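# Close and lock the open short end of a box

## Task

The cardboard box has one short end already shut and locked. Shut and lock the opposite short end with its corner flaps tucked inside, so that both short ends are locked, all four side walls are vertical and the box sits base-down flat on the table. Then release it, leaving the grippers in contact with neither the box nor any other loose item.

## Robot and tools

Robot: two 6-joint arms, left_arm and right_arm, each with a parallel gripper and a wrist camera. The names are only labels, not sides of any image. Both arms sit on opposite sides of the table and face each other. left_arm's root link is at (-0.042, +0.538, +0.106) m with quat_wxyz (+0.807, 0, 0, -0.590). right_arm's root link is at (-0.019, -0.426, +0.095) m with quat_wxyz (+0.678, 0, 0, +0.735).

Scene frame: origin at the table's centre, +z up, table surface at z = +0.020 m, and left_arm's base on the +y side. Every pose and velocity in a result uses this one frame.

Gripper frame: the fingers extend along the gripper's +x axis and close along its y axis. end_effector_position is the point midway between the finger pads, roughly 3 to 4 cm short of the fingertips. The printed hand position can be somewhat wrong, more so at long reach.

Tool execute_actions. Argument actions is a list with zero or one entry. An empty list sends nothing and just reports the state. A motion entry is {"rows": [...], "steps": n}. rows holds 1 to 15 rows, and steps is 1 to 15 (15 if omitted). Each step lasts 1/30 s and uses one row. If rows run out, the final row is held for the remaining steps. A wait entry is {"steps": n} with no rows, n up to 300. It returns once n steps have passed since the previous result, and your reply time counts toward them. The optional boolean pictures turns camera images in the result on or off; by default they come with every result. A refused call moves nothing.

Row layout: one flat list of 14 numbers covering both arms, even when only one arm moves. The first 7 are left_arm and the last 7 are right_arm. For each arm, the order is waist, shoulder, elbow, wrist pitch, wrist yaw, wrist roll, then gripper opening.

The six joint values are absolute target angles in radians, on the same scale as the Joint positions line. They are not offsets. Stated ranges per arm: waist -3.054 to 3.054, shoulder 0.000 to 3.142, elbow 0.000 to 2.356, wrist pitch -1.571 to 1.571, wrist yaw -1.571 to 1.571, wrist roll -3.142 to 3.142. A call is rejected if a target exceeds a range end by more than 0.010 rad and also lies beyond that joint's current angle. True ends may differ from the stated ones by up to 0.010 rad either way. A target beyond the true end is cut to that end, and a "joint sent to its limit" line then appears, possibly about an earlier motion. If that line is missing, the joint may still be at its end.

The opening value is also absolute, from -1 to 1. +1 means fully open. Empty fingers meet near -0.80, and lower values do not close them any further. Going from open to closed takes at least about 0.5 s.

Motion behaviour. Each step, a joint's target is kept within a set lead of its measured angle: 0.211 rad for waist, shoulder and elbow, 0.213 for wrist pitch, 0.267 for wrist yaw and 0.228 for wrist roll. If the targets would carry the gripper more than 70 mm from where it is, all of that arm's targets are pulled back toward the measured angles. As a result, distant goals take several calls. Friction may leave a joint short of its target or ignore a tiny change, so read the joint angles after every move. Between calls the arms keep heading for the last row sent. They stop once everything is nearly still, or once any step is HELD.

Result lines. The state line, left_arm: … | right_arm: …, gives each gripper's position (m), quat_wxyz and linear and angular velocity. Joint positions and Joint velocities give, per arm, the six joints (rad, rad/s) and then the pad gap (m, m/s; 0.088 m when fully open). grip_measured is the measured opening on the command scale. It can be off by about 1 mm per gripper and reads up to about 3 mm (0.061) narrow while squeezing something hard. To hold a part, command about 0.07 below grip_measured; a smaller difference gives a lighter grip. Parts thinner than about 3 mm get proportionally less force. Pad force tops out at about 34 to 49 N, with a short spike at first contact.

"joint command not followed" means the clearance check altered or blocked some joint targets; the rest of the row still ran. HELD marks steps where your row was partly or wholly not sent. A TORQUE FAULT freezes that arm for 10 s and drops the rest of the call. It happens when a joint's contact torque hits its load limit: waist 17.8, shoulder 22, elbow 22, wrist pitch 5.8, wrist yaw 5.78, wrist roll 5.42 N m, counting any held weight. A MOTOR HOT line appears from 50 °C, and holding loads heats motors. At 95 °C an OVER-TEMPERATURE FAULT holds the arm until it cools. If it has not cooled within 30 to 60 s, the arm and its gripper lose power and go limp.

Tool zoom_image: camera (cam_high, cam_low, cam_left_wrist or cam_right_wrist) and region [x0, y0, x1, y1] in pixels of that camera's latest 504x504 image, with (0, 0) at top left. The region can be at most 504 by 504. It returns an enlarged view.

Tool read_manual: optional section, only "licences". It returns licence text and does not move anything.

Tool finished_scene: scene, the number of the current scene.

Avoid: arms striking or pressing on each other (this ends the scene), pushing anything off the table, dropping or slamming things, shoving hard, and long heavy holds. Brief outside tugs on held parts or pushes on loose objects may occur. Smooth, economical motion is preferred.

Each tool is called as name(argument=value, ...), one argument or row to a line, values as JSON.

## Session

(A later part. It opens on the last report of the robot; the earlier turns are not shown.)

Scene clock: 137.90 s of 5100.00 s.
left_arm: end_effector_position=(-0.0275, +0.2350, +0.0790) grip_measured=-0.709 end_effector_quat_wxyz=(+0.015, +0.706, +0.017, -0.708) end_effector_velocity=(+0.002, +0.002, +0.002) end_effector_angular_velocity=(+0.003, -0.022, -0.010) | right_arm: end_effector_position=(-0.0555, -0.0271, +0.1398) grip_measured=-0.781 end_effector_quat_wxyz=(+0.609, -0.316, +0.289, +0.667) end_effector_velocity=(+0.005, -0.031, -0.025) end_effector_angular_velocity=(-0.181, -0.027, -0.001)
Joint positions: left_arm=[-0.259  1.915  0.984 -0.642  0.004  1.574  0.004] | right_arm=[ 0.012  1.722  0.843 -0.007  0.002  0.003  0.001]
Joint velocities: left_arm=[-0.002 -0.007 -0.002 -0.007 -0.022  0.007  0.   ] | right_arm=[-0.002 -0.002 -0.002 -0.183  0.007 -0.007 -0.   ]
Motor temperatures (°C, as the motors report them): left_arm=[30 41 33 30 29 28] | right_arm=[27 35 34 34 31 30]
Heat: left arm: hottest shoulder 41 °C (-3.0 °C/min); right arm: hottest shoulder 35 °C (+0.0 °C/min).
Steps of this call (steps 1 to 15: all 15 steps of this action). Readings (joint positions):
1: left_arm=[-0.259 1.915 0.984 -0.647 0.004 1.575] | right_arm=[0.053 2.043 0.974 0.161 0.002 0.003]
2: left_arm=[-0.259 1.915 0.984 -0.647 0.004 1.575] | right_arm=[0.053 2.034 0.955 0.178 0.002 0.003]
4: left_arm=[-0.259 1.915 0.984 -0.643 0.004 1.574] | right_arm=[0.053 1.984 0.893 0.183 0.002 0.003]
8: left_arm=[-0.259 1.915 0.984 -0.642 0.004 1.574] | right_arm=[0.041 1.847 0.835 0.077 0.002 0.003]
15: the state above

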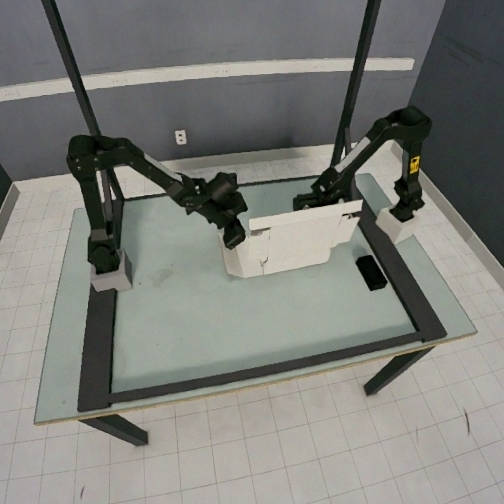

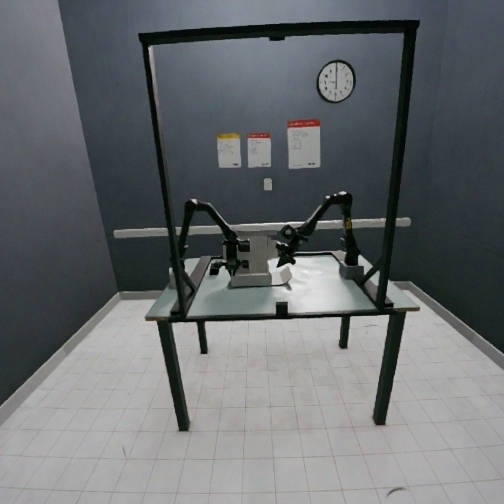

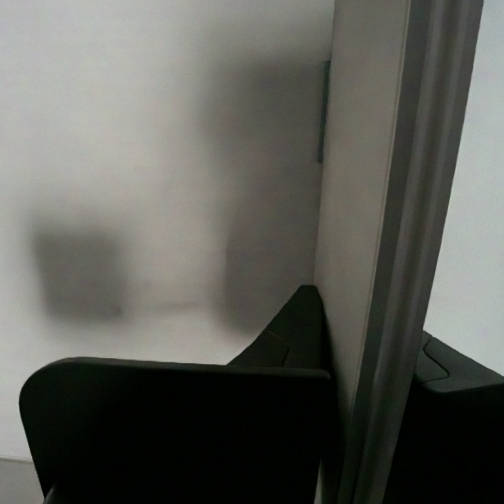

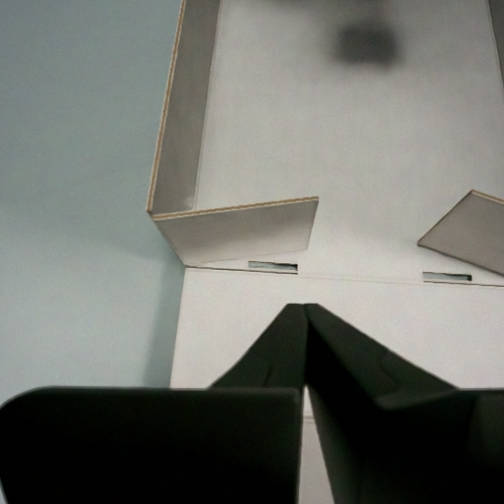

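execute_actions(
  actions=[
    {"rows": [[-0.257,1.92,0.986,-0.64,0,1.571,-0.78,0.0,1.67,0.80,-0.03,0,0,-0.8],[-0.257,1.92,0.986,-0.64,0,1.571,-0.78,-0.01,1.62,0.76,-0.04,0,0,-0.8],[-0.257,1.92,0.986,-0.64,0,1.571,-0.78,-0.02,1.57,0.72,-0.05,0,0,-0.8],[-0.257,1.92,0.986,-0.64,0,1.571,-0.78,-0.03,1.52,0.68,-0.05,0,0,-0.8],[-0.257,1.92,0.986,-0.64,0,1.571,-0.78,-0.04,1.47,0.64,-0.05,0,0,-0.8],[-0.257,1.92,0.986,-0.64,0,1.571,-0.78,-0.05,1.42,0.60,-0.05,0,0,-0.8],[-0.257,1.92,0.986,-0.64,0,1.571,-0.78,-0.06,1.37,0.55,-0.05,0,0,-0.8],[-0.257,1.92,0.986,-0.64,0,1.571,-0.78,-0.06,1.33,0.50,-0.03,0,0,-0.8],[-0.257,1.92,0.986,-0.64,0,1.571,-0.78,-0.06,1.33,0.46,0.02,0,0,-0.8],[-0.257,1.92,0.986,-0.64,0,1.571,-0.78,-0.06,1.35,0.43,0.08,0,0,-0.8],[-0.257,1.92,0.986,-0.64,0,1.571,-0.78,-0.06,1.37,0.40,0.14,0,0,-0.8],[-0.257,1.92,0.986,-0.64,0,1.571,-0.78,-0.06,1.39,0.37,0.20,0,0,-0.8],[-0.257,1.92,0.986,-0.64,0,1.571,-0.78,-0.06,1.42,0.34,0.26,0,0,-0.8],[-0.257,1.92,0.986,-0.64,0,1.571,-0.78,-0.06,1.44,0.31,0.32,0,0,-0.8],[-0.257,1.92,0.986,-0.64,0,1.571,-0.78,-0.06,1.47,0.28,0.38,0,0,-0.8]], "steps": 15},
  ],
  pictures=false,
)

execute_actions(
  actions=[
    {"rows": [[-0.257,1.91,0.99,-0.65,0,1.571,-0.78,-0.06,1.49,0.26,0.44,0,0,-0.8],[-0.257,1.90,0.995,-0.66,0,1.571,-0.78,-0.06,1.52,0.24,0.495,0,0,-0.8],[-0.257,1.89,1.0,-0.675,0,1.571,-0.78,-0.06,1.55,0.22,0.55,0,0,-0.8],[-0.257,1.88,1.006,-0.69,0,1.571,-0.78,-0.06,1.58,0.20,0.605,0,0,-0.8],[-0.257,1.87,1.012,-0.70,0,1.571,-0.78,-0.06,1.61,0.18,0.66,0,0,-0.8],[-0.257,1.86,1.018,-0.715,0,1.571,-0.78,-0.06,1.64,0.165,0.715,0,0,-0.8],[-0.257,1.85,1.024,-0.73,0,1.571,-0.78,-0.06,1.67,0.155,0.765,0,0,-0.8],[-0.257,1.84,1.03,-0.74,0,1.571,-0.78,-0.06,1.705,0.15,0.815,0,0,-0.8],[-0.257,1.83,1.036,-0.755,0,1.571,-0.78,-0.06,1.74,0.146,0.865,0,0,-0.8],[-0.257,1.82,1.042,-0.77,0,1.571,-0.78,-0.06,1.775,0.143,0.915,0,0,-0.8],[-0.257,1.81,1.048,-0.785,0,1.571,-0.78,-0.06,1.81,0.14,0.965,0,0,-0.8],[-0.257,1.795,1.055,-0.80,0,1.571,-0.78,-0.06,1.845,0.138,1.015,0,0,-0.8],[-0.257,1.795,1.055,-0.80,0,1.571,-0.78,-0.06,1.88,0.136,1.065,0,0,-0.8],[-0.257,1.795,1.055,-0.80,0,1.571,-0.78,-0.06,1.915,0.134,1.115,0,0,-0.8],[-0.257,1.795,1.055,-0.80,0,1.571,-0.78,-0.06,1.95,0.132,1.165,0,0,-0.8]], "steps": 15},
  ],
  pictures=false,
)

execute_actions(
  actions=[
    {"rows": [[-0.257,1.795,1.055,-0.80,0,1.571,-0.78,-0.06,1.985,0.13,1.21,0,0,-0.8],[-0.257,1.795,1.055,-0.80,0,1.571,-0.78,-0.06,2.02,0.128,1.26,0,0,-0.8],[-0.257,1.795,1.055,-0.80,0,1.571,-0.78,-0.06,2.055,0.126,1.31,0,0,-0.8],[-0.257,1.795,1.055,-0.80,0,1.571,-0.78,-0.06,2.09,0.124,1.36,0,0,-0.8],[-0.257,1.795,1.055,-0.80,0,1.571,-0.78,-0.06,2.13,0.13,1.407,0,0,-0.8],[-0.257,1.795,1.055,-0.80,0,1.571,-0.78,-0.06,2.16,0.16,1.43,0,0,-0.8],[-0.257,1.795,1.055,-0.80,0,1.571,-0.78,-0.06,2.19,0.187,1.445,0,0,-0.8],[-0.257,1.795,1.055,-0.80,0,1.571,-0.78,-0.06,2.22,0.22,1.465,0,0,-0.8],[-0.257,1.795,1.055,-0.80,0,1.571,-0.78,-0.06,2.25,0.25,1.482,0,0,-0.8],[-0.257,1.795,1.055,-0.80,0,1.571,-0.78,-0.06,2.27,0.271,1.495,0,0,-0.8]], "steps": 15},
  ],
)

zoom_image(
  camera="cam_low",
  region=[200, 200, 360, 300],
)

Scene clock: 153.07 s of 5100.00 s.
left_arm: end_effector_position=(-0.0275, +0.2350, +0.0790) grip_measured=-0.709 end_effector_quat_wxyz=(+0.015, +0.706, +0.017, -0.708) end_effector_velocity=(-0.002, +0.001, -0.001) end_effector_angular_velocity=(-0.003, +0.007, -0.010) | right_arm: end_effector_position=(-0.0260, -0.1206, +0.1216) grip_measured=-0.781 end_effector_quat_wxyz=(+0.643, -0.279, +0.274, +0.658) end_effector_velocity=(+0.003, -0.114, -0.245) end_effector_angular_velocity=(+0.051, +0.012, -0.003)
Joint positions: left_arm=[-0.259  1.915  0.984 -0.642  0.004  1.574  0.004] | right_arm=[-0.056  1.408  0.372  0.232  0.002  0.003  0.001]
Joint velocities: left_arm=[-0.002 -0.002 -0.007  0.007  0.007  0.007 -0.   ] | right_arm=[-0.002  0.628 -0.955  1.634 -0.007  0.007  0.   ]
Motor temperatures (°C, as the motors report them): left_arm=[30 40 33 30 29 28] | right_arm=[27 36 35 34 31 30]
Heat: left arm: hottest shoulder 40 °C (-5.0 °C/min); right arm: hottest shoulder 36 °C (+2.0 °C/min).
Steps of this call (steps 1 to 15: the robot went on to your last target; steps 16 to 90: nothing new was sent; then 11.67 s passed at rest; steps 91 to 105: all 15 steps of this action). Readings (joint positions):
91: left_arm=[-0.259 1.915 0.984 -0.642 0.004 1.574] | right_arm=[0.012 1.719 0.840 -0.017 0.002 0.003]
92: left_arm=[-0.259 1.915 0.984 -0.642 0.004 1.574] | right_arm=[0.010 1.706 0.828 -0.017 0.002 0.003]
94: left_arm=[-0.259 1.915 0.984 -0.642 0.004 1.574] | right_arm=[-0.001 1.643 0.774 -0.035 0.002 0.003]
98: left_arm=[-0.259 1.915 0.984 -0.642 0.004 1.574] | right_arm=[-0.042 1.454 0.626 -0.042 0.002 0.003]
105: the state above

Scene clock: 153.57 s of 5100.00 s.
left_arm: end_effector_position=(-0.0274, +0.2349, +0.1187) grip_measured=-0.709 end_effector_quat_wxyz=(+0.020, +0.706, +0.013, -0.708) end_effector_velocity=(-0.001, -0.024, +0.067) end_effector_angular_velocity=(-0.149, +0.000, +0.005) | right_arm: end_effector_position=(-0.0256, -0.1356, +0.0650) grip_measured=-0.781 end_effector_quat_wxyz=(+0.660, -0.236, +0.231, +0.675) end_effector_velocity=(-0.001, +0.034, -0.041) end_effector_angular_velocity=(+0.378, +0.008, +0.008)
Joint positions: left_arm=[-0.259  1.815  1.04  -0.786  0.004  1.574  0.004] | right_arm=[-0.056  1.853  0.145  1.034  0.002  0.003  0.001]
Joint velocities: left_arm=[-0.002 -0.164  0.095 -0.11   0.007 -0.007  0.   ] | right_arm=[-0.002  1.043 -0.081  1.502 -0.007 -0.007 -0.   ]
Motor temperatures (°C, as the motors report them): left_arm=[30 40 33 30 29 28] | right_arm=[27 35 35 34 31 30]
Heat: left arm: hottest shoulder 40 °C (-5.1 °C/min); right arm: hottest shoulder 35 °C (+1.0 °C/min).
Steps of this call (steps 1 to 15: all 15 steps of this action). Readings (joint positions):
1: left_arm=[-0.259 1.915 0.984 -0.642 0.004 1.574] | right_arm=[-0.056 1.429 0.341 0.288 0.002 0.003]
2: left_arm=[-0.259 1.915 0.984 -0.644 0.004 1.574] | right_arm=[-0.056 1.453 0.312 0.344 0.002 0.003]
4: left_arm=[-0.259 1.912 0.986 -0.661 0.004 1.574] | right_arm=[-0.056 1.505 0.263 0.459 0.002 0.003]
8: left_arm=[-0.259 1.886 0.999 -0.710 0.004 1.574] | right_arm=[-0.056 1.620 0.188 0.678 0.002 0.003]
15: the state above

Scene clock: 154.07 s of 5100.00 s.
left_arm: end_effector_position=(-0.0275, +0.2353, +0.1215) grip_measured=-0.709 end_effector_quat_wxyz=(+0.019, +0.706, +0.013, -0.708) end_effector_velocity=(+0.000, +0.002, +0.000) end_effector_angular_velocity=(+0.008, -0.007, +0.005) | right_arm: end_effector_position=(-0.0266, -0.0928, +0.0501) grip_measured=-0.781 end_effector_quat_wxyz=(+0.677, -0.177, +0.174, +0.693) end_effector_velocity=(+0.001, +0.013, -0.011) end_effector_angular_velocity=(+0.017, -0.002, +0.003)
Joint positions: left_arm=[-0.259  1.809  1.045 -0.799  0.004  1.574  0.004] | right_arm=[-0.056  2.251  0.263  1.485  0.002  0.003  0.001]
Joint velocities: left_arm=[-0.002 -0.002 -0.002 -0.007 -0.007 -0.007  0.   ] | right_arm=[-0.007  0.095  0.061  0.051 -0.007 -0.007 -0.   ]
Motor temperatures (°C, as the motors report them): left_arm=[30 40 33 30 29 28] | right_arm=[27 35 35 34 31 30]
Heat: left arm: hottest shoulder 40 °C (-5.0 °C/min); right arm: hottest shoulder 35 °C (+1.0 °C/min).
Steps of this call (steps 1 to 15: all 15 steps of this action). Readings (joint positions):
1: left_arm=[-0.259 1.812 1.043 -0.789 0.004 1.574] | right_arm=[-0.056 1.887 0.143 1.084 0.002 0.003]
2: left_arm=[-0.259 1.810 1.045 -0.792 0.004 1.574] | right_arm=[-0.056 1.922 0.141 1.132 0.002 0.003]
4: left_arm=[-0.259 1.809 1.045 -0.796 0.004 1.574] | right_arm=[-0.056 1.991 0.136 1.229 0.002 0.003]
8: left_arm=[-0.259 1.809 1.045 -0.799 0.004 1.574] | right_arm=[-0.056 2.130 0.157 1.387 0.002 0.003]
15: the state above

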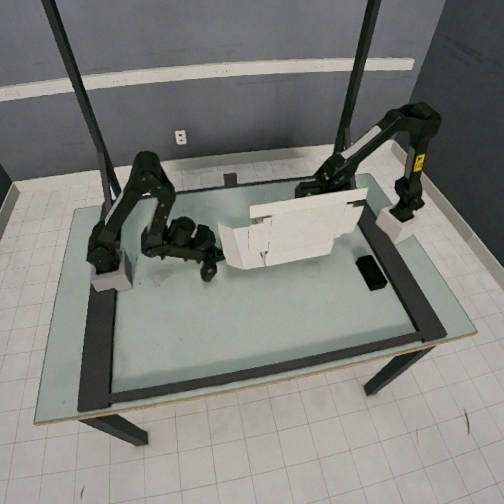

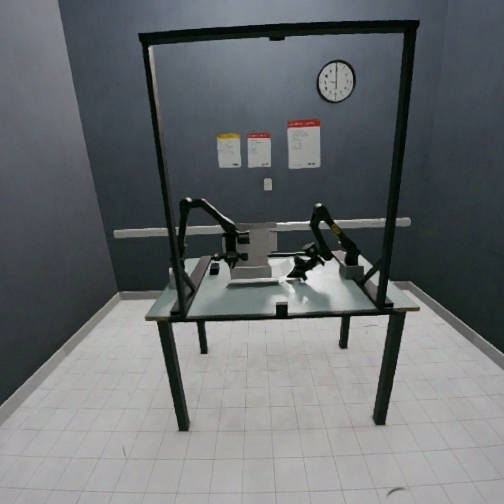

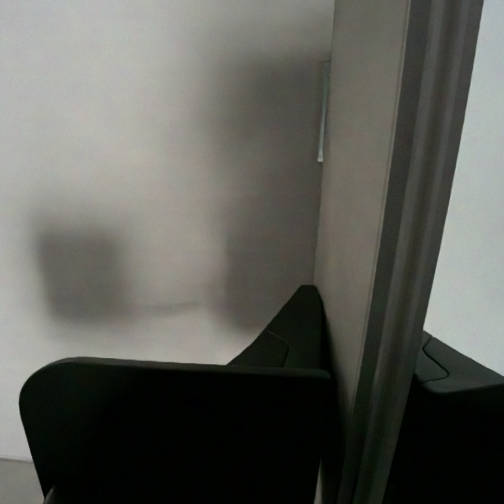

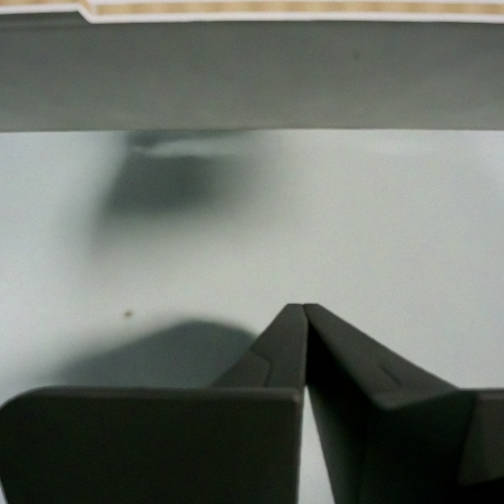

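Region (200, 200, 360, 300) of cam_low's 504x504 image, scaled by 3.150, with more detail than that image has; it fills the top 315 rows of this view, and the rest is white.

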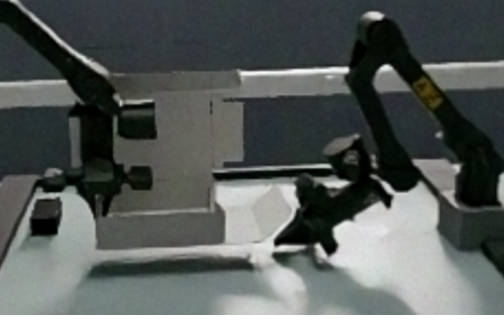

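execute_actions(
  actions=[
    {"rows": [[-0.257,1.81,1.045,-0.78,0,1.571,-0.78,-0.06,2.275,0.29,1.488,0,0,-0.8],[-0.257,1.82,1.04,-0.77,0,1.571,-0.78,-0.06,2.28,0.31,1.48,0,0,-0.8],[-0.257,1.83,1.036,-0.76,0,1.571,-0.78,-0.06,2.285,0.33,1.473,0,0,-0.8],[-0.257,1.835,1.033,-0.755,0,1.571,-0.78,-0.06,2.29,0.35,1.466,0,0,-0.8],[-0.257,1.835,1.033,-0.755,0,1.571,-0.78,-0.06,2.295,0.37,1.458,0,0,-0.8],[-0.257,1.835,1.033,-0.755,0,1.571,-0.78,-0.06,2.30,0.39,1.45,0,0,-0.8],[-0.257,1.835,1.033,-0.755,0,1.571,-0.78,-0.06,2.306,0.41,1.443,0,0,-0.8],[-0.257,1.835,1.033,-0.755,0,1.571,-0.78,-0.06,2.311,0.425,1.439,0,0,-0.8]], "steps": 15},
  ],
)

zoom_image(
  camera="cam_low",
  region=[200, 200, 360, 300],
)

Scene clock: 179.77 s of 5100.00 s.
left_arm: end_effector_position=(-0.0273, +0.2310, +0.1151) grip_measured=-0.709 end_effector_quat_wxyz=(+0.024, +0.706, +0.008, -0.708) end_effector_velocity=(+0.002, +0.002, -0.004) end_effector_angular_velocity=(+0.008, -0.021, +0.005) | right_arm: end_effector_position=(-0.0276, -0.0501, +0.0510) grip_measured=-0.781 end_effector_quat_wxyz=(+0.682, -0.155, +0.153, +0.698) end_effector_velocity=(+0.002, -0.003, -0.011) end_effector_angular_velocity=(-0.037, -0.004, +0.002)
Joint positions: left_arm=[-0.259  1.827  1.038 -0.76   0.004  1.574  0.004] | right_arm=[-0.056  2.299  0.418  1.442  0.002  0.003  0.001]
Joint velocities: left_arm=[-0.002  0.007 -0.007  0.007 -0.022 -0.007 -0.   ] | right_arm=[-0.007  0.022  0.007 -0.022 -0.007 -0.007 -0.   ]
Motor temperatures (°C, as the motors report them): left_arm=[30 43 35 29 29 28] | right_arm=[27 34 33 35 31 30]
Heat: left arm: hottest shoulder 43 °C (+0.0 °C/min); right arm: hottest wrist pitch 35 °C (+1.0 °C/min).
Steps of this call (steps 1 to 15: the robot went on to your last target; steps 16 to 90: nothing new was sent; then 22.20 s passed at rest; steps 91 to 105: all 15 steps of this action). Readings (joint positions):
91: left_arm=[-0.259 1.809 1.045 -0.799 0.004 1.574] | right_arm=[-0.056 2.261 0.268 1.493 0.002 0.003]
92: left_arm=[-0.259 1.809 1.045 -0.796 0.004 1.574] | right_arm=[-0.056 2.263 0.274 1.492 0.002 0.003]
94: left_arm=[-0.259 1.813 1.045 -0.778 0.004 1.574] | right_arm=[-0.056 2.270 0.300 1.482 0.002 0.003]
98: left_arm=[-0.259 1.823 1.041 -0.764 0.004 1.574] | right_arm=[-0.056 2.288 0.375 1.457 0.002 0.003]
105: the state above

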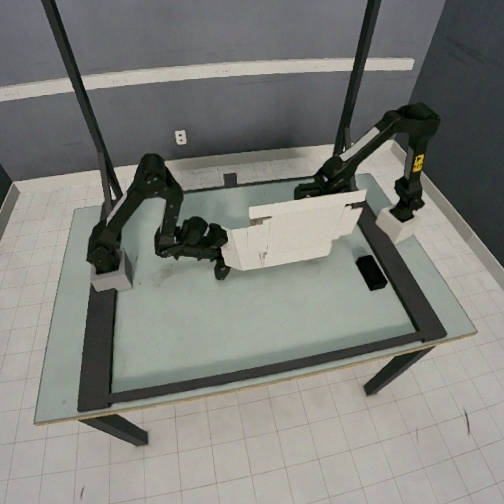

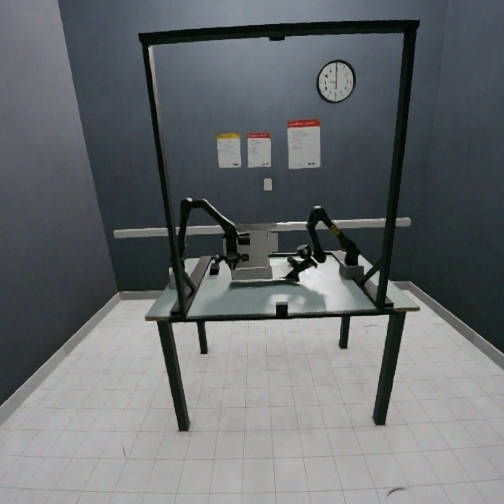

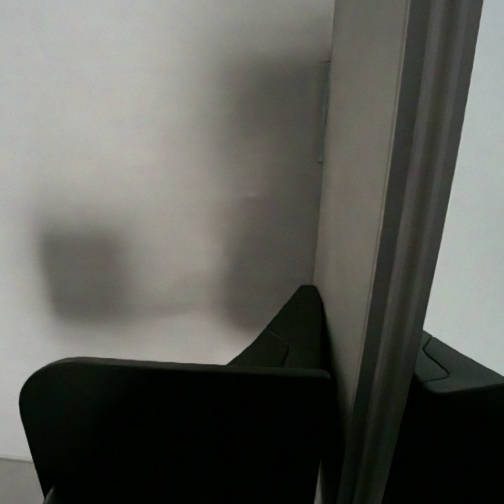

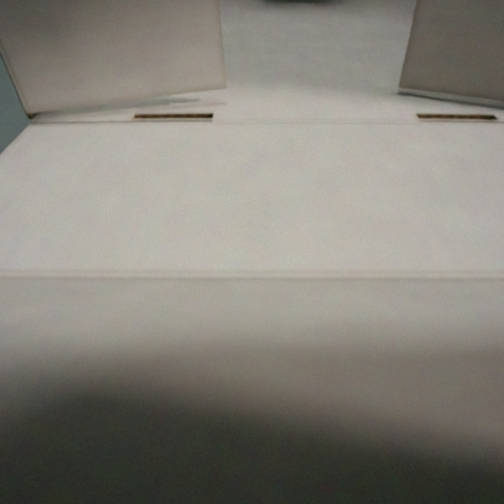

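Region (200, 200, 360, 300) of cam_low's 504x504 image, scaled by 3.150, with more detail than that image has; it fills the top 315 rows of this view, and the rest is white.

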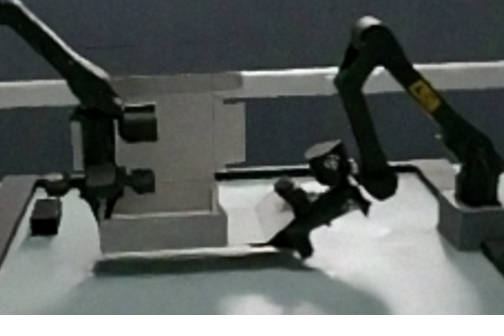

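execute_actions(
  actions=[
    {"rows": [[-0.257,1.845,1.027,-0.745,0,1.571,-0.78,-0.06,2.311,0.425,1.439,0,0,-0.8],[-0.257,1.855,1.022,-0.735,0,1.571,-0.78,-0.06,2.311,0.425,1.439,0,0,-0.8],[-0.257,1.865,1.016,-0.724,0,1.571,-0.78,-0.06,2.311,0.425,1.439,0,0,-0.8],[-0.257,1.875,1.01,-0.713,0,1.571,-0.78,-0.06,2.311,0.425,1.439,0,0,-0.8],[-0.257,1.885,1.005,-0.702,0,1.571,-0.78,-0.06,2.311,0.425,1.439,0,0,-0.8],[-0.257,1.895,1.0,-0.69,0,1.571,-0.78,-0.06,2.311,0.425,1.439,0,0,-0.8],[-0.257,1.905,0.994,-0.68,0,1.571,-0.78,-0.06,2.311,0.425,1.439,0,0,-0.8],[-0.257,1.915,0.988,-0.67,0,1.571,-0.78,-0.06,2.311,0.425,1.439,0,0,-0.8],[-0.257,1.925,0.984,-0.66,0,1.571,-0.78,-0.06,2.311,0.425,1.439,0,0,-0.8]], "steps": 15},
  ],
)

zoom_image(
  camera="cam_low",
  region=[200, 200, 360, 300],
)

Scene clock: 183.63 s of 5100.00 s.
left_arm: end_effector_position=(-0.0273, +0.2327, +0.0836) grip_measured=-0.709 end_effector_quat_wxyz=(+0.017, +0.706, +0.016, -0.708) end_effector_velocity=(+0.000, +0.005, -0.004) end_effector_angular_velocity=(+0.022, -0.006, -0.010) | right_arm: end_effector_position=(-0.0276, -0.0515, +0.0471) grip_measured=-0.781 end_effector_quat_wxyz=(+0.681, -0.160, +0.158, +0.697) end_effector_velocity=(+0.002, -0.001, -0.001) end_effector_angular_velocity=(-0.007, -0.010, -0.006)
Joint positions: left_arm=[-0.259  1.908  0.997 -0.659  0.004  1.574  0.004] | right_arm=[-0.056  2.307  0.419  1.435  0.002  0.003  0.001]
Joint velocities: left_arm=[-0.002  0.007 -0.007 -0.007 -0.007  0.007  0.   ] | right_arm=[-0.002 -0.002 -0.002 -0.007  0.007 -0.007 -0.   ]
Motor temperatures (°C, as the motors report them): left_arm=[30 43 35 29 29 28] | right_arm=[27 34 33 35 31 30]
Heat: left arm: hottest shoulder 43 °C (+1.0 °C/min); right arm: hottest wrist pitch 35 °C (+0.0 °C/min).
Steps of this call (steps 1 to 15: the robot went on to your last target; steps 16 to 90: nothing new was sent; then 0.37 s passed at rest; steps 91 to 105: all 15 steps of this action). Readings (joint positions):
91: left_arm=[-0.259 1.828 1.037 -0.760 0.004 1.574] | right_arm=[-0.056 2.301 0.419 1.441 0.002 0.003]
92: left_arm=[-0.259 1.831 1.036 -0.755 0.004 1.574] | right_arm=[-0.056 2.301 0.419 1.441 0.002 0.003]
94: left_arm=[-0.259 1.842 1.030 -0.738 0.004 1.574] | right_arm=[-0.056 2.301 0.419 1.441 0.002 0.003]
98: left_arm=[-0.259 1.877 1.013 -0.693 0.004 1.574] | right_arm=[-0.056 2.303 0.419 1.437 0.002 0.003]
105: the state above

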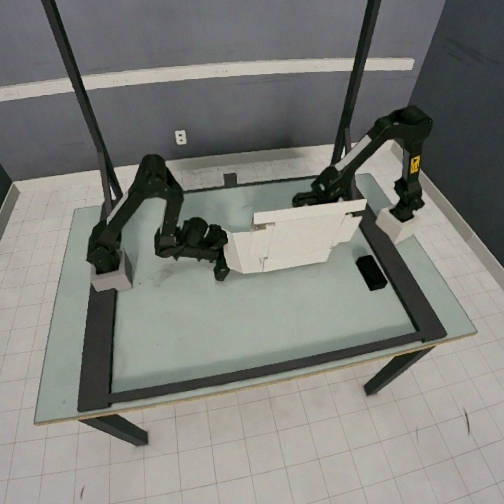

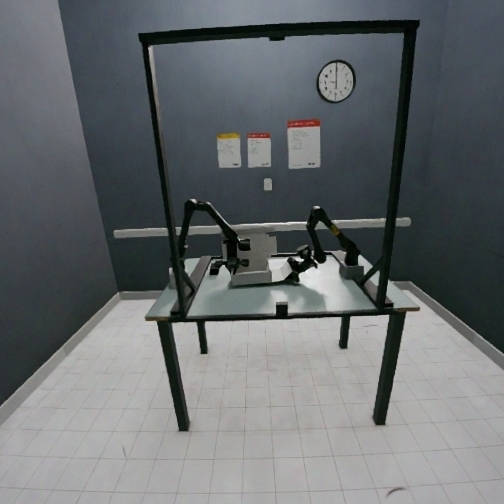

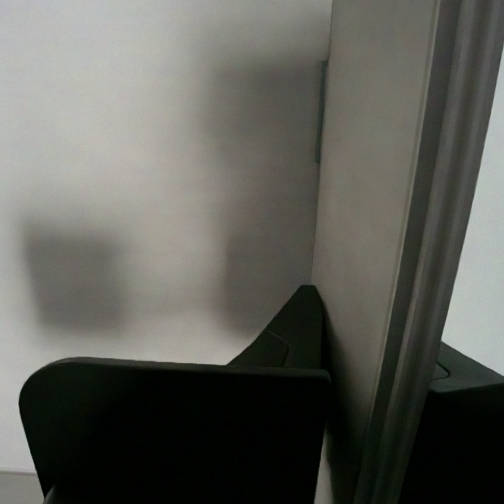

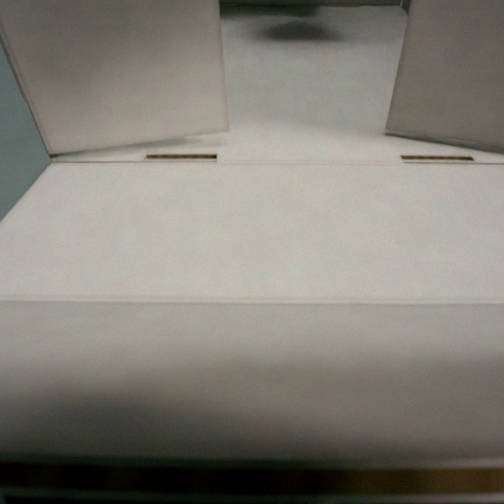

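Region (200, 200, 360, 300) of cam_low's 504x504 image, scaled by 3.150, with more detail than that image has; it fills the top 315 rows of this view, and the rest is white.

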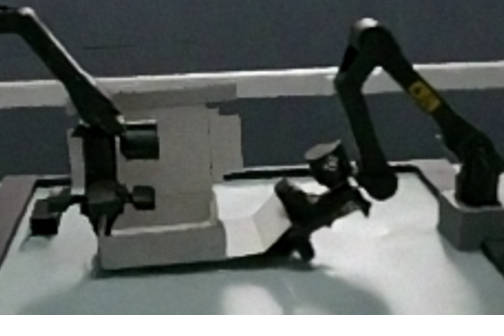

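execute_actions(
  actions=[
    {"rows": [[-0.257,1.91,0.995,-0.66,0,1.571,1,-0.06,2.311,0.425,1.439,0,0,-0.8],[-0.257,1.91,0.995,-0.66,0,1.571,1,-0.06,2.311,0.425,1.439,0,0,-0.8],[-0.257,1.91,0.995,-0.66,0,1.571,1,-0.06,2.311,0.425,1.439,0,0,-0.8],[-0.257,1.91,0.995,-0.66,0,1.571,1,-0.06,2.311,0.425,1.439,0,0,-0.8],[-0.257,1.91,0.995,-0.66,0,1.571,1,-0.06,2.311,0.425,1.439,0,0,-0.8],[-0.257,1.91,0.995,-0.66,0,1.571,1,-0.06,2.311,0.425,1.439,0,0,-0.8],[-0.257,1.89,1.01,-0.70,0,1.571,1,-0.06,2.311,0.425,1.439,0,0,-0.8],[-0.257,1.87,1.03,-0.74,0,1.571,1,-0.06,2.311,0.425,1.439,0,0,-0.8],[-0.257,1.85,1.05,-0.775,0,1.571,1,-0.06,2.311,0.425,1.439,0,0,-0.8],[-0.257,1.83,1.065,-0.81,0,1.571,1,-0.06,2.311,0.425,1.439,0,0,-0.8],[-0.257,1.80,1.085,-0.85,0,1.571,1,-0.06,2.311,0.425,1.439,0,0,-0.8],[-0.257,1.775,1.105,-0.883,0,1.571,1,-0.06,2.311,0.425,1.439,0,0,-0.8]], "steps": 15},
  ],
  pictures=false,
)

execute_actions(
  actions=[
    {"rows": [[-0.257,1.80,1.15,-0.90,0,1.571,1,-0.06,2.311,0.425,1.439,0,0,-0.8],[-0.257,1.835,1.20,-0.915,0,1.571,1,-0.06,2.311,0.425,1.439,0,0,-0.8],[-0.257,1.87,1.25,-0.93,0,1.571,1,-0.06,2.311,0.425,1.439,0,0,-0.8],[-0.257,1.905,1.30,-0.945,0,1.571,1,-0.06,2.311,0.425,1.439,0,0,-0.8],[-0.257,1.94,1.35,-0.96,0,1.571,1,-0.06,2.311,0.425,1.439,0,0,-0.8],[-0.257,1.975,1.40,-0.975,0,1.571,1,-0.06,2.311,0.425,1.439,0,0,-0.8],[-0.257,2.01,1.45,-0.99,0,1.571,1,-0.06,2.311,0.425,1.439,0,0,-0.8],[-0.257,2.045,1.50,-1.005,0,1.571,1,-0.06,2.311,0.425,1.439,0,0,-0.8],[-0.257,2.08,1.55,-1.02,0,1.571,1,-0.06,2.311,0.425,1.439,0,0,-0.8],[-0.257,2.12,1.60,-1.04,0,1.571,1,-0.06,2.311,0.425,1.439,0,0,-0.8],[-0.257,2.16,1.65,-1.055,0,1.571,1,-0.06,2.311,0.425,1.439,0,0,-0.8],[-0.257,2.197,1.696,-1.07,0,1.571,1,-0.06,2.311,0.425,1.439,0,0,-0.8]], "steps": 15},
  ],
  pictures=false,
)

execute_actions(
  actions=[
    {"rows": [[-0.257,2.21,1.684,-1.045,0,1.571,1,-0.06,2.311,0.425,1.439,0,0,-0.8],[-0.257,2.222,1.672,-1.02,0,1.571,1,-0.06,2.311,0.425,1.439,0,0,-0.8],[-0.257,2.234,1.66,-0.997,0,1.571,1,-0.06,2.311,0.425,1.439,0,0,-0.8],[-0.257,2.246,1.648,-0.973,0,1.571,1,-0.06,2.311,0.425,1.439,0,0,-0.8],[-0.257,2.258,1.635,-0.95,0,1.571,1,-0.06,2.311,0.425,1.439,0,0,-0.8],[-0.257,2.27,1.623,-0.925,0,1.571,1,-0.06,2.311,0.425,1.439,0,0,-0.8],[-0.257,2.28,1.61,-0.90,0,1.571,1,-0.06,2.311,0.425,1.439,0,0,-0.8],[-0.257,2.29,1.60,-0.88,0,1.571,1,-0.06,2.311,0.425,1.439,0,0,-0.8],[-0.257,2.30,1.59,-0.86,0,1.571,1,-0.06,2.311,0.425,1.439,0,0,-0.8],[-0.257,2.308,1.58,-0.845,0,1.571,1,-0.06,2.311,0.425,1.439,0,0,-0.8],[-0.257,2.316,1.572,-0.83,0,1.571,1,-0.06,2.311,0.425,1.439,0,0,-0.8],[-0.257,2.324,1.564,-0.812,0,1.571,1,-0.06,2.311,0.425,1.439,0,0,-0.8],[-0.257,2.33,1.557,-0.797,0,1.571,1,-0.06,2.311,0.425,1.439,0,0,-0.8],[-0.257,2.338,1.55,-0.783,0,1.571,1,-0.06,2.311,0.425,1.439,0,0,-0.8]], "steps": 15},
  ],
  pictures=false,
)

execute_actions(
  actions=[
    {"steps": 10},
  ],
)

zoom_image(
  camera="cam_low",
  region=[200, 200, 360, 300],
)

Scene clock: 198.87 s of 5100.00 s.
left_arm: end_effector_position=(-0.0273, +0.2328, +0.1328) grip_measured=+0.940 end_effector_quat_wxyz=(+0.017, +0.706, +0.015, -0.708) end_effector_velocity=(+0.006, -0.112, +0.202) end_effector_angular_velocity=(-0.587, -0.036, +0.005) | right_arm: end_effector_position=(-0.0276, -0.0508, +0.0478) grip_measured=-0.781 end_effector_quat_wxyz=(+0.682, -0.158, +0.156, +0.697) end_effector_velocity=(-0.000, -0.001, +0.001) end_effector_angular_velocity=(+0.003, -0.003, +0.007)
Joint positions: left_arm=[-0.259  1.8    1.084 -0.852  0.004  1.574  0.085] | right_arm=[-0.056  2.307  0.421  1.437  0.002  0.003  0.001]
Joint velocities: left_arm=[-0.002 -0.418  0.369 -0.198 -0.007 -0.007  0.068] | right_arm=[-0.002 -0.002 -0.007  0.007 -0.007 -0.007 -0.   ]
Motor temperatures (°C, as the motors report them): left_arm=[30 41 34 29 29 28] | right_arm=[27 35 33 36 31 30]
Heat: left arm: hottest shoulder 41 °C (+0.0 °C/min); right arm: hottest wrist pitch 36 °C (+1.0 °C/min).
Steps of this call (steps 1 to 15: the robot went on to your last target; steps 16 to 90: nothing new was sent; then 11.73 s passed at rest; steps 91 to 105: all 15 steps of this action). Readings (joint positions):
91: left_arm=[-0.259 1.908 0.997 -0.657 0.004 1.574] | right_arm=[-0.056 2.307 0.419 1.435 0.002 0.003]
92: left_arm=[-0.259 1.908 0.997 -0.657 0.004 1.574] | right_arm=[-0.056 2.307 0.419 1.435 0.002 0.003]
94: left_arm=[-0.259 1.908 0.997 -0.658 0.004 1.574] | right_arm=[-0.056 2.307 0.420 1.437 0.002 0.003]
98: left_arm=[-0.259 1.907 1.000 -0.680 0.004 1.574] | right_arm=[-0.056 2.307 0.421 1.437 0.002 0.003]
105: the state above

Scene clock: 199.37 s of 5100.00 s.
left_arm: end_effector_position=(-0.0220, +0.1239, +0.1454) grip_measured=+1.000 end_effector_quat_wxyz=(+0.023, +0.706, +0.009, -0.708) end_effector_velocity=(-0.001, -0.026, -0.064) end_effector_angular_velocity=(+0.266, +0.021, +0.005) | right_arm: end_effector_position=(-0.0276, -0.0508, +0.0478) grip_measured=-0.781 end_effector_quat_wxyz=(+0.682, -0.158, +0.156, +0.697) end_effector_velocity=(-0.000, -0.001, -0.001) end_effector_angular_velocity=(-0.007, -0.004, +0.007)
Joint positions: left_arm=[-0.259  2.158  1.655 -1.048  0.004  1.574  0.088] | right_arm=[-0.056  2.307  0.421  1.437  0.002  0.003  0.001]
Joint velocities: left_arm=[-0.002  0.388  0.364 -0.242  0.007 -0.007  0.   ] | right_arm=[-0.002 -0.002 -0.002 -0.007 -0.007 -0.007  0.   ]
Motor temperatures (°C, as the motors report them): left_arm=[30 41 34 29 29 28] | right_arm=[27 35 33 36 31 30]
Heat: left arm: hottest shoulder 41 °C (+0.0 °C/min); right arm: hottest wrist pitch 36 °C (+1.0 °C/min).
Steps of this call (steps 1 to 15: all 15 steps of this action). Readings (joint positions):
1: left_arm=[-0.259 1.792 1.100 -0.864 0.004 1.574] | right_arm=[-0.056 2.307 0.421 1.437 0.002 0.003]
2: left_arm=[-0.259 1.793 1.122 -0.882 0.004 1.574] | right_arm=[-0.056 2.307 0.421 1.437 0.002 0.003]
4: left_arm=[-0.259 1.826 1.185 -0.911 0.004 1.574] | right_arm=[-0.056 2.307 0.421 1.437 0.002 0.003]
8: left_arm=[-0.259 1.947 1.367 -0.963 0.004 1.574] | right_arm=[-0.056 2.307 0.421 1.437 0.002 0.003]
15: the state above

Scene clock: 199.87 s of 5100.00 s.
left_arm: end_effector_position=(-0.0212, +0.1131, +0.0687) grip_measured=+1.000 end_effector_quat_wxyz=(+0.025, +0.706, +0.007, -0.707) end_effector_velocity=(+0.002, -0.002, -0.064) end_effector_angular_velocity=(-0.040, -0.024, +0.005) | right_arm: end_effector_position=(-0.0275, -0.0517, +0.0460) grip_measured=-0.781 end_effector_quat_wxyz=(+0.681, -0.161, +0.159, +0.696) end_effector_velocity=(-0.000, -0.004, -0.007) end_effector_angular_velocity=(-0.037, +0.022, -0.006)
Joint positions: left_arm=[-0.259  2.304  1.575 -0.815  0.002  1.574  0.088] | right_arm=[-0.056  2.309  0.421  1.432  0.002  0.003  0.001]
Joint velocities: left_arm=[-0.002  0.095 -0.12   0.256 -0.022 -0.007  0.   ] | right_arm=[-0.002 -0.002 -0.002 -0.037 -0.007  0.022 -0.   ]
Motor temperatures (°C, as the motors report them): left_arm=[30 41 34 29 29 28] | right_arm=[27 35 33 36 31 30]
Heat: left arm: hottest shoulder 41 °C (+0.0 °C/min); right arm: hottest wrist pitch 36 °C (+1.0 °C/min).
Steps of this call (steps 1 to 15: all 15 steps of this action). Readings (joint positions):
1: left_arm=[-0.259 2.170 1.662 -1.055 0.004 1.574] | right_arm=[-0.056 2.307 0.421 1.437 0.002 0.003]
2: left_arm=[-0.259 2.179 1.664 -1.052 0.004 1.574] | right_arm=[-0.056 2.307 0.421 1.437 0.002 0.003]
4: left_arm=[-0.259 2.198 1.664 -1.022 0.004 1.574] | right_arm=[-0.056 2.307 0.421 1.437 0.002 0.003]
8: left_arm=[-0.259 2.244 1.639 -0.937 0.004 1.574] | right_arm=[-0.056 2.307 0.421 1.437 0.002 0.003]
15: the state above

Scene clock: 200.20 s of 5100.00 s.
left_arm: end_effector_position=(-0.0212, +0.1133, +0.0660) grip_measured=+1.000 end_effector_quat_wxyz=(+0.027, +0.706, +0.006, -0.707) end_effector_velocity=(+0.004, -0.001, +0.000) end_effector_angular_velocity=(-0.006, -0.021, +0.040) | right_arm: end_effector_position=(-0.0275, -0.0517, +0.0460) grip_measured=-0.781 end_effector_quat_wxyz=(+0.681, -0.161, +0.159, +0.696) end_effector_velocity=(-0.000, -0.001, -0.001) end_effector_angular_velocity=(-0.007, -0.004, +0.007)
Joint positions: left_arm=[-0.259  2.306  1.565 -0.801  0.002  1.574  0.088] | right_arm=[-0.056  2.309  0.421  1.431  0.002  0.003  0.001]
Joint velocities: left_arm=[ 0.002 -0.002 -0.002  0.007 -0.022 -0.037  0.   ] | right_arm=[-0.002 -0.002 -0.002 -0.007 -0.007 -0.007 -0.   ]
Motor temperatures (°C, as the motors report them): left_arm=[30 41 34 29 29 28] | right_arm=[27 35 33 36 31 30]
Heat: left arm: hottest shoulder 41 °C (+0.0 °C/min); right arm: hottest wrist pitch 36 °C (+1.0 °C/min).
Steps of this call (steps 1 to 10: the robot went on to your last target). Readings (joint positions):
1: left_arm=[-0.259 2.306 1.572 -0.810 0.002 1.574] | right_arm=[-0.056 2.309 0.421 1.431 0.002 0.003]
2: left_arm=[-0.259 2.306 1.569 -0.807 0.002 1.574] | right_arm=[-0.056 2.309 0.421 1.431 0.002 0.003]
4: left_arm=[-0.259 2.306 1.567 -0.803 0.002 1.574] | right_arm=[-0.056 2.309 0.421 1.431 0.002 0.003]
8: left_arm=[-0.259 2.306 1.565 -0.801 0.002 1.574] | right_arm=[-0.056 2.309 0.421 1.431 0.002 0.003]
10: the state above

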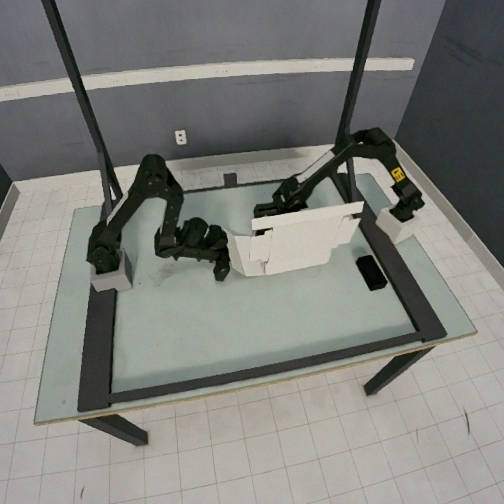

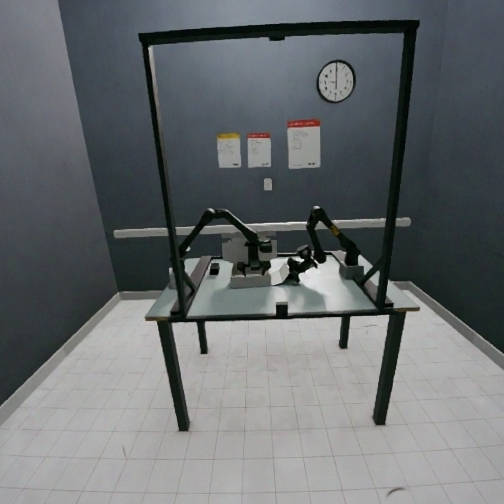

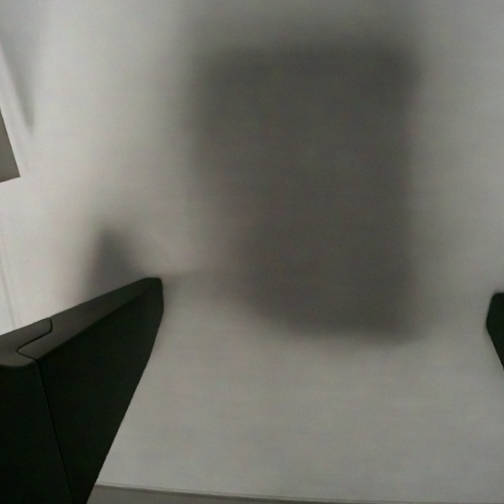

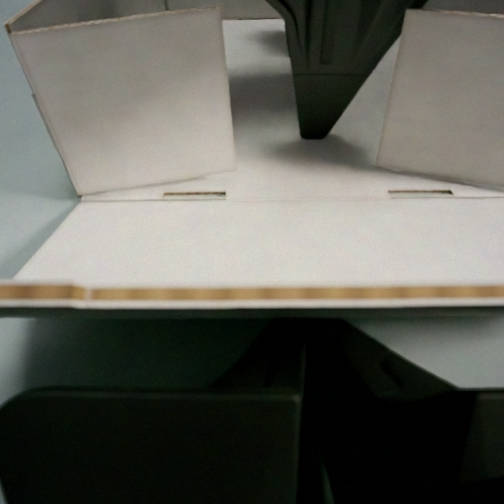

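Region (200, 200, 360, 300) of cam_low's 504x504 image, scaled by 3.150, with more detail than that image has; it fills the top 315 rows of this view, and the rest is white.

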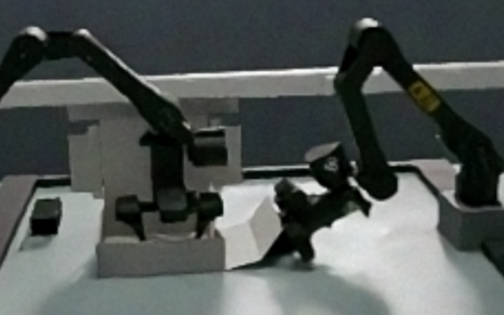

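execute_actions(
  actions=[
    {"rows": [[-0.257,2.338,1.55,-0.80,0,1.571,1,-0.06,2.295,0.425,1.424,0,0,-0.8],[-0.257,2.338,1.55,-0.81,0,1.571,1,-0.06,2.28,0.425,1.408,0,0,-0.8],[-0.257,2.338,1.55,-0.81,0,1.571,1,-0.06,2.265,0.425,1.392,0,0,-0.8],[-0.257,2.338,1.55,-0.81,0,1.571,1,-0.06,2.25,0.425,1.377,0,0,-0.8],[-0.257,2.338,1.55,-0.81,0,1.571,1,-0.06,2.235,0.425,1.36,0,0,-0.8],[-0.257,2.338,1.55,-0.81,0,1.571,1,-0.06,2.22,0.425,1.345,0,0,-0.8],[-0.257,2.338,1.55,-0.81,0,1.571,1,-0.06,2.20,0.425,1.33,0,0,-0.8],[-0.257,2.338,1.55,-0.81,0,1.571,1,-0.06,2.18,0.43,1.314,0,0,-0.8],[-0.257,2.338,1.55,-0.81,0,1.571,1,-0.06,2.17,0.445,1.29,0,0,-0.8],[-0.257,2.338,1.55,-0.81,0,1.571,1,-0.06,2.16,0.46,1.265,0,0,-0.8],[-0.257,2.338,1.55,-0.81,0,1.571,1,-0.06,2.15,0.475,1.24,0,0,-0.8],[-0.257,2.338,1.55,-0.81,0,1.571,1,-0.06,2.14,0.49,1.22,0,0,-0.8]], "steps": 15},
  ],
  pictures=false,
)

execute_actions(
  actions=[
    {"steps": 8},
  ],
)

zoom_image(
  camera="cam_low",
  region=[200, 200, 360, 300],
)

Scene clock: 205.27 s of 5100.00 s.
left_arm: end_effector_position=(-0.0212, +0.1162, +0.0659) grip_measured=+1.000 end_effector_quat_wxyz=(+0.022, +0.706, +0.011, -0.708) end_effector_velocity=(-0.002, +0.001, +0.002) end_effector_angular_velocity=(+0.002, +0.008, +0.005) | right_arm: end_effector_position=(-0.0277, -0.0407, +0.0620) grip_measured=-0.781 end_effector_quat_wxyz=(+0.678, -0.173, +0.171, +0.693) end_effector_velocity=(+0.000, +0.056, +0.049) end_effector_angular_velocity=(+0.125, +0.000, +0.003)
Joint positions: left_arm=[-0.258  2.306  1.565 -0.814  0.002  1.574  0.088] | right_arm=[-0.056  2.172  0.453  1.227  0.002  0.003  0.001]
Joint velocities: left_arm=[-0.002 -0.007 -0.002 -0.007  0.007 -0.007  0.   ] | right_arm=[-0.007 -0.125  0.154 -0.154 -0.007 -0.007 -0.   ]
Motor temperatures (°C, as the motors report them): left_arm=[30 41 34 30 29 28] | right_arm=[27 35 33 37 31 30]
Heat: left arm: hottest shoulder 41 °C (+0.0 °C/min); right arm: hottest wrist pitch 37 °C (+2.0 °C/min).
Steps of this call (steps 1 to 30: the robot went on to your last target; steps 31 to 90: nothing new was sent; then 1.57 s passed at rest; steps 91 to 105: all 15 steps of this action). Readings (joint positions):
91: left_arm=[-0.259 2.306 1.565 -0.800 0.002 1.574] | right_arm=[-0.056 2.309 0.420 1.431 0.002 0.003]
92: left_arm=[-0.259 2.306 1.565 -0.801 0.002 1.574] | right_arm=[-0.056 2.308 0.420 1.428 0.002 0.003]
94: left_arm=[-0.259 2.306 1.565 -0.802 0.002 1.574] | right_arm=[-0.056 2.294 0.420 1.406 0.002 0.003]
98: left_arm=[-0.259 2.306 1.565 -0.803 0.002 1.574] | right_arm=[-0.056 2.249 0.420 1.341 0.002 0.003]
105: the state above

Scene clock: 205.53 s of 5100.00 s.
left_arm: end_effector_position=(-0.0212, +0.1162, +0.0659) grip_measured=+1.000 end_effector_quat_wxyz=(+0.022, +0.706, +0.011, -0.708) end_effector_velocity=(-0.002, +0.002, +0.000) end_effector_angular_velocity=(+0.008, -0.007, +0.000) | right_arm: end_effector_position=(-0.0278, -0.0372, +0.0657) grip_measured=-0.781 end_effector_quat_wxyz=(+0.679, -0.171, +0.168, +0.694) end_effector_velocity=(-0.004, -0.001, +0.001) end_effector_angular_velocity=(-0.003, +0.004, +0.025)
Joint positions: left_arm=[-0.258  2.306  1.565 -0.814  0.002  1.574  0.088] | right_arm=[-0.056  2.16   0.463  1.213  0.002  0.003  0.001]
Joint velocities: left_arm=[-0.007 -0.002 -0.002 -0.007 -0.007 -0.007  0.   ] | right_arm=[ 0.002 -0.007 -0.002 -0.007 -0.022 -0.007 -0.   ]
Motor temperatures (°C, as the motors report them): left_arm=[30 41 34 30 29 28] | right_arm=[27 35 33 37 31 30]
Heat: left arm: hottest shoulder 41 °C (+0.0 °C/min); right arm: hottest wrist pitch 37 °C (+2.0 °C/min).
Steps of this call (steps 1 to 8: the robot went on to your last target). Readings (joint positions):
1: left_arm=[-0.258 2.306 1.565 -0.814 0.002 1.574] | right_arm=[-0.056 2.168 0.458 1.223 0.002 0.003]
2: left_arm=[-0.258 2.306 1.565 -0.814 0.002 1.574] | right_arm=[-0.056 2.164 0.460 1.221 0.002 0.003]
4: left_arm=[-0.258 2.306 1.565 -0.814 0.002 1.574] | right_arm=[-0.056 2.161 0.463 1.216 0.002 0.003]
8: the state above

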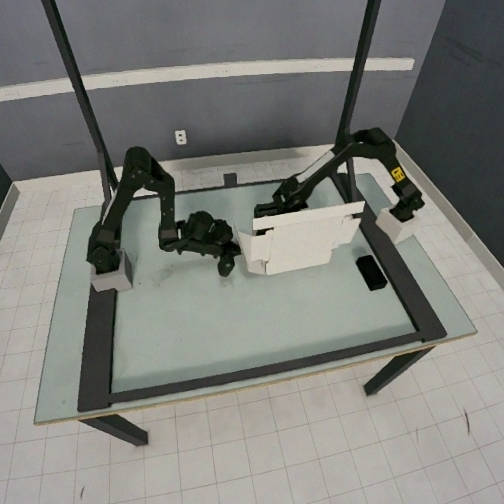

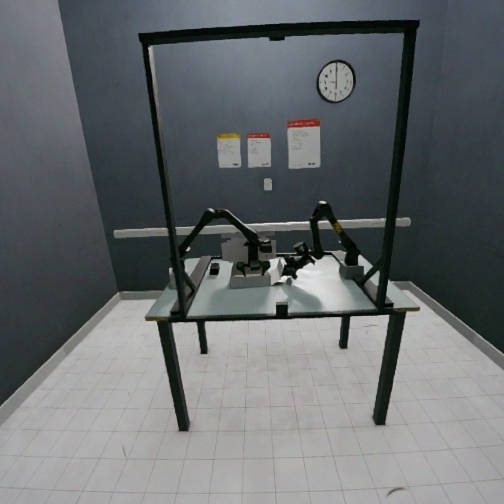

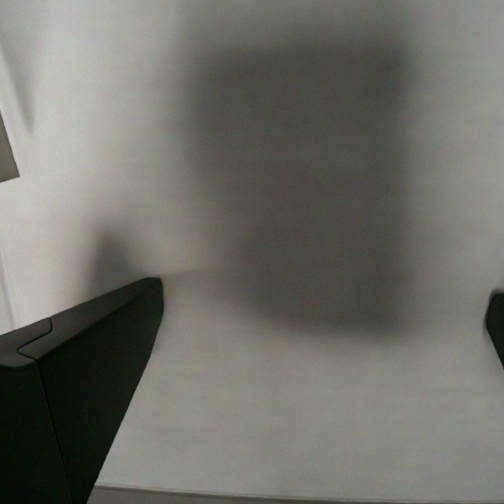

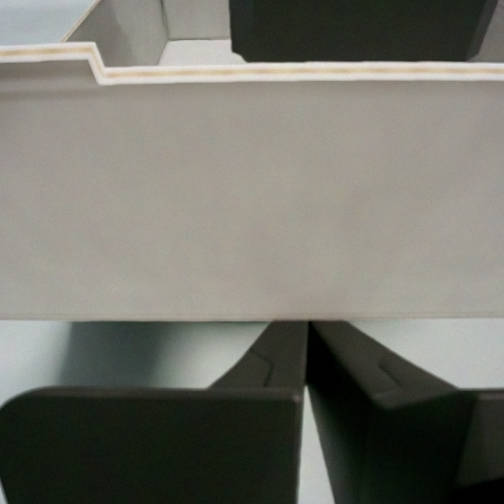

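Region (200, 200, 360, 300) of cam_low's 504x504 image, scaled by 3.150, with more detail than that image has; it fills the top 315 rows of this view, and the rest is white.

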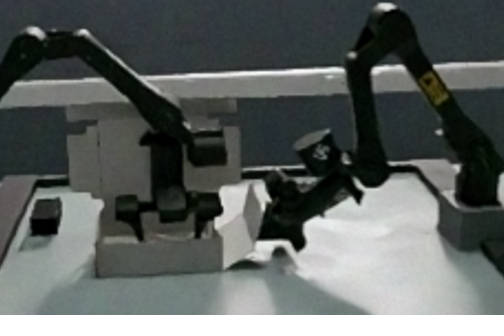

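execute_actions(
  actions=[
    {"rows": [[-0.257,2.338,1.55,-0.81,0,1.571,1,-0.06,2.135,0.50,1.205,0,0,-0.8],[-0.257,2.338,1.55,-0.81,0,1.571,1,-0.06,2.13,0.515,1.19,0,0,-0.8],[-0.257,2.338,1.55,-0.81,0,1.571,1,-0.06,2.125,0.53,1.175,0,0,-0.8],[-0.257,2.338,1.55,-0.81,0,1.571,1,-0.06,2.12,0.545,1.16,0,0,-0.8]], "steps": 14},
  ],
)

zoom_image(
  camera="cam_low",
  region=[200, 200, 360, 300],
)

Scene clock: 209.20 s of 5100.00 s.
left_arm: end_effector_position=(-0.0213, +0.1175, +0.0659) grip_measured=+1.000 end_effector_quat_wxyz=(+0.020, +0.706, +0.013, -0.708) end_effector_velocity=(+0.002, +0.004, -0.001) end_effector_angular_velocity=(+0.013, -0.021, +0.005) | right_arm: end_effector_position=(-0.0283, -0.0214, +0.0750) grip_measured=-0.781 end_effector_quat_wxyz=(+0.680, -0.165, +0.163, +0.696) end_effector_velocity=(-0.002, -0.001, +0.001) end_effector_angular_velocity=(-0.003, +0.016, +0.014)
Joint positions: left_arm=[-0.258  2.306  1.565 -0.82   0.002  1.574  0.088] | right_arm=[-0.056  2.138  0.517  1.154  0.001  0.003  0.001]
Joint velocities: left_arm=[-0.002 -0.002 -0.007 -0.007 -0.022 -0.007  0.   ] | right_arm=[-0.002 -0.007 -0.002 -0.007 -0.022  0.007 -0.   ]
Motor temperatures (°C, as the motors report them): left_arm=[30 40 34 30 29 28] | right_arm=[27 36 33 37 31 30]
Heat: left arm: hottest shoulder 40 °C (+0.0 °C/min); right arm: hottest wrist pitch 37 °C (+2.0 °C/min).
Steps of this call (steps 1 to 30: the robot went on to your last target; steps 31 to 90: nothing new was sent; then 0.20 s passed at rest; steps 91 to 104: all 14 steps of this action). Readings (joint positions):
91: left_arm=[-0.258 2.306 1.565 -0.814 0.002 1.574] | right_arm=[-0.056 2.159 0.464 1.211 0.002 0.003]
92: left_arm=[-0.258 2.306 1.565 -0.814 0.002 1.574] | right_arm=[-0.056 2.157 0.467 1.204 0.002 0.003]
94: left_arm=[-0.258 2.306 1.565 -0.819 0.002 1.574] | right_arm=[-0.056 2.149 0.479 1.182 0.001 0.003]
98: left_arm=[-0.258 2.306 1.565 -0.820 0.002 1.574] | right_arm=[-0.056 2.142 0.510 1.160 0.001 0.003]
104: the state above

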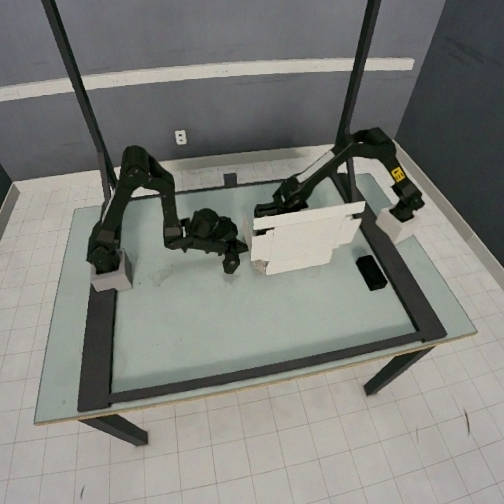

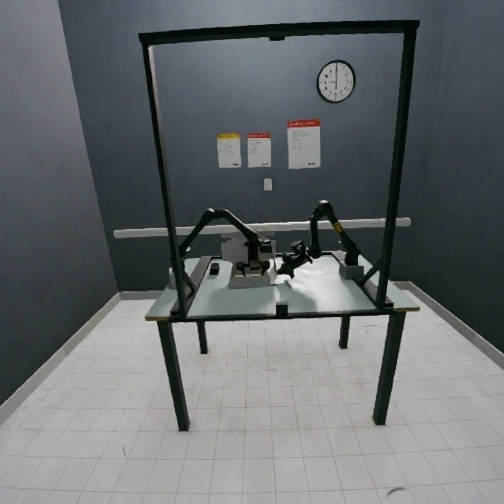

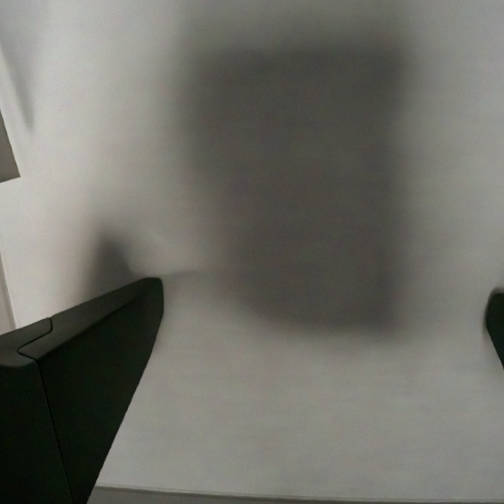

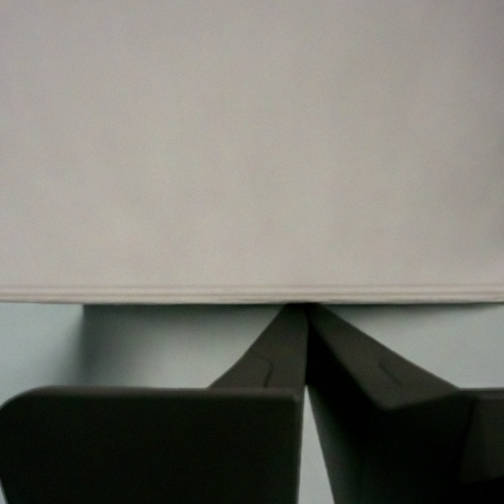

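Region (200, 200, 360, 300) of cam_low's 504x504 image, scaled by 3.150, with more detail than that image has; it fills the top 315 rows of this view, and the rest is white.

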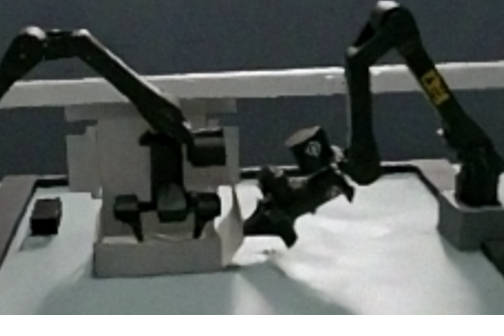

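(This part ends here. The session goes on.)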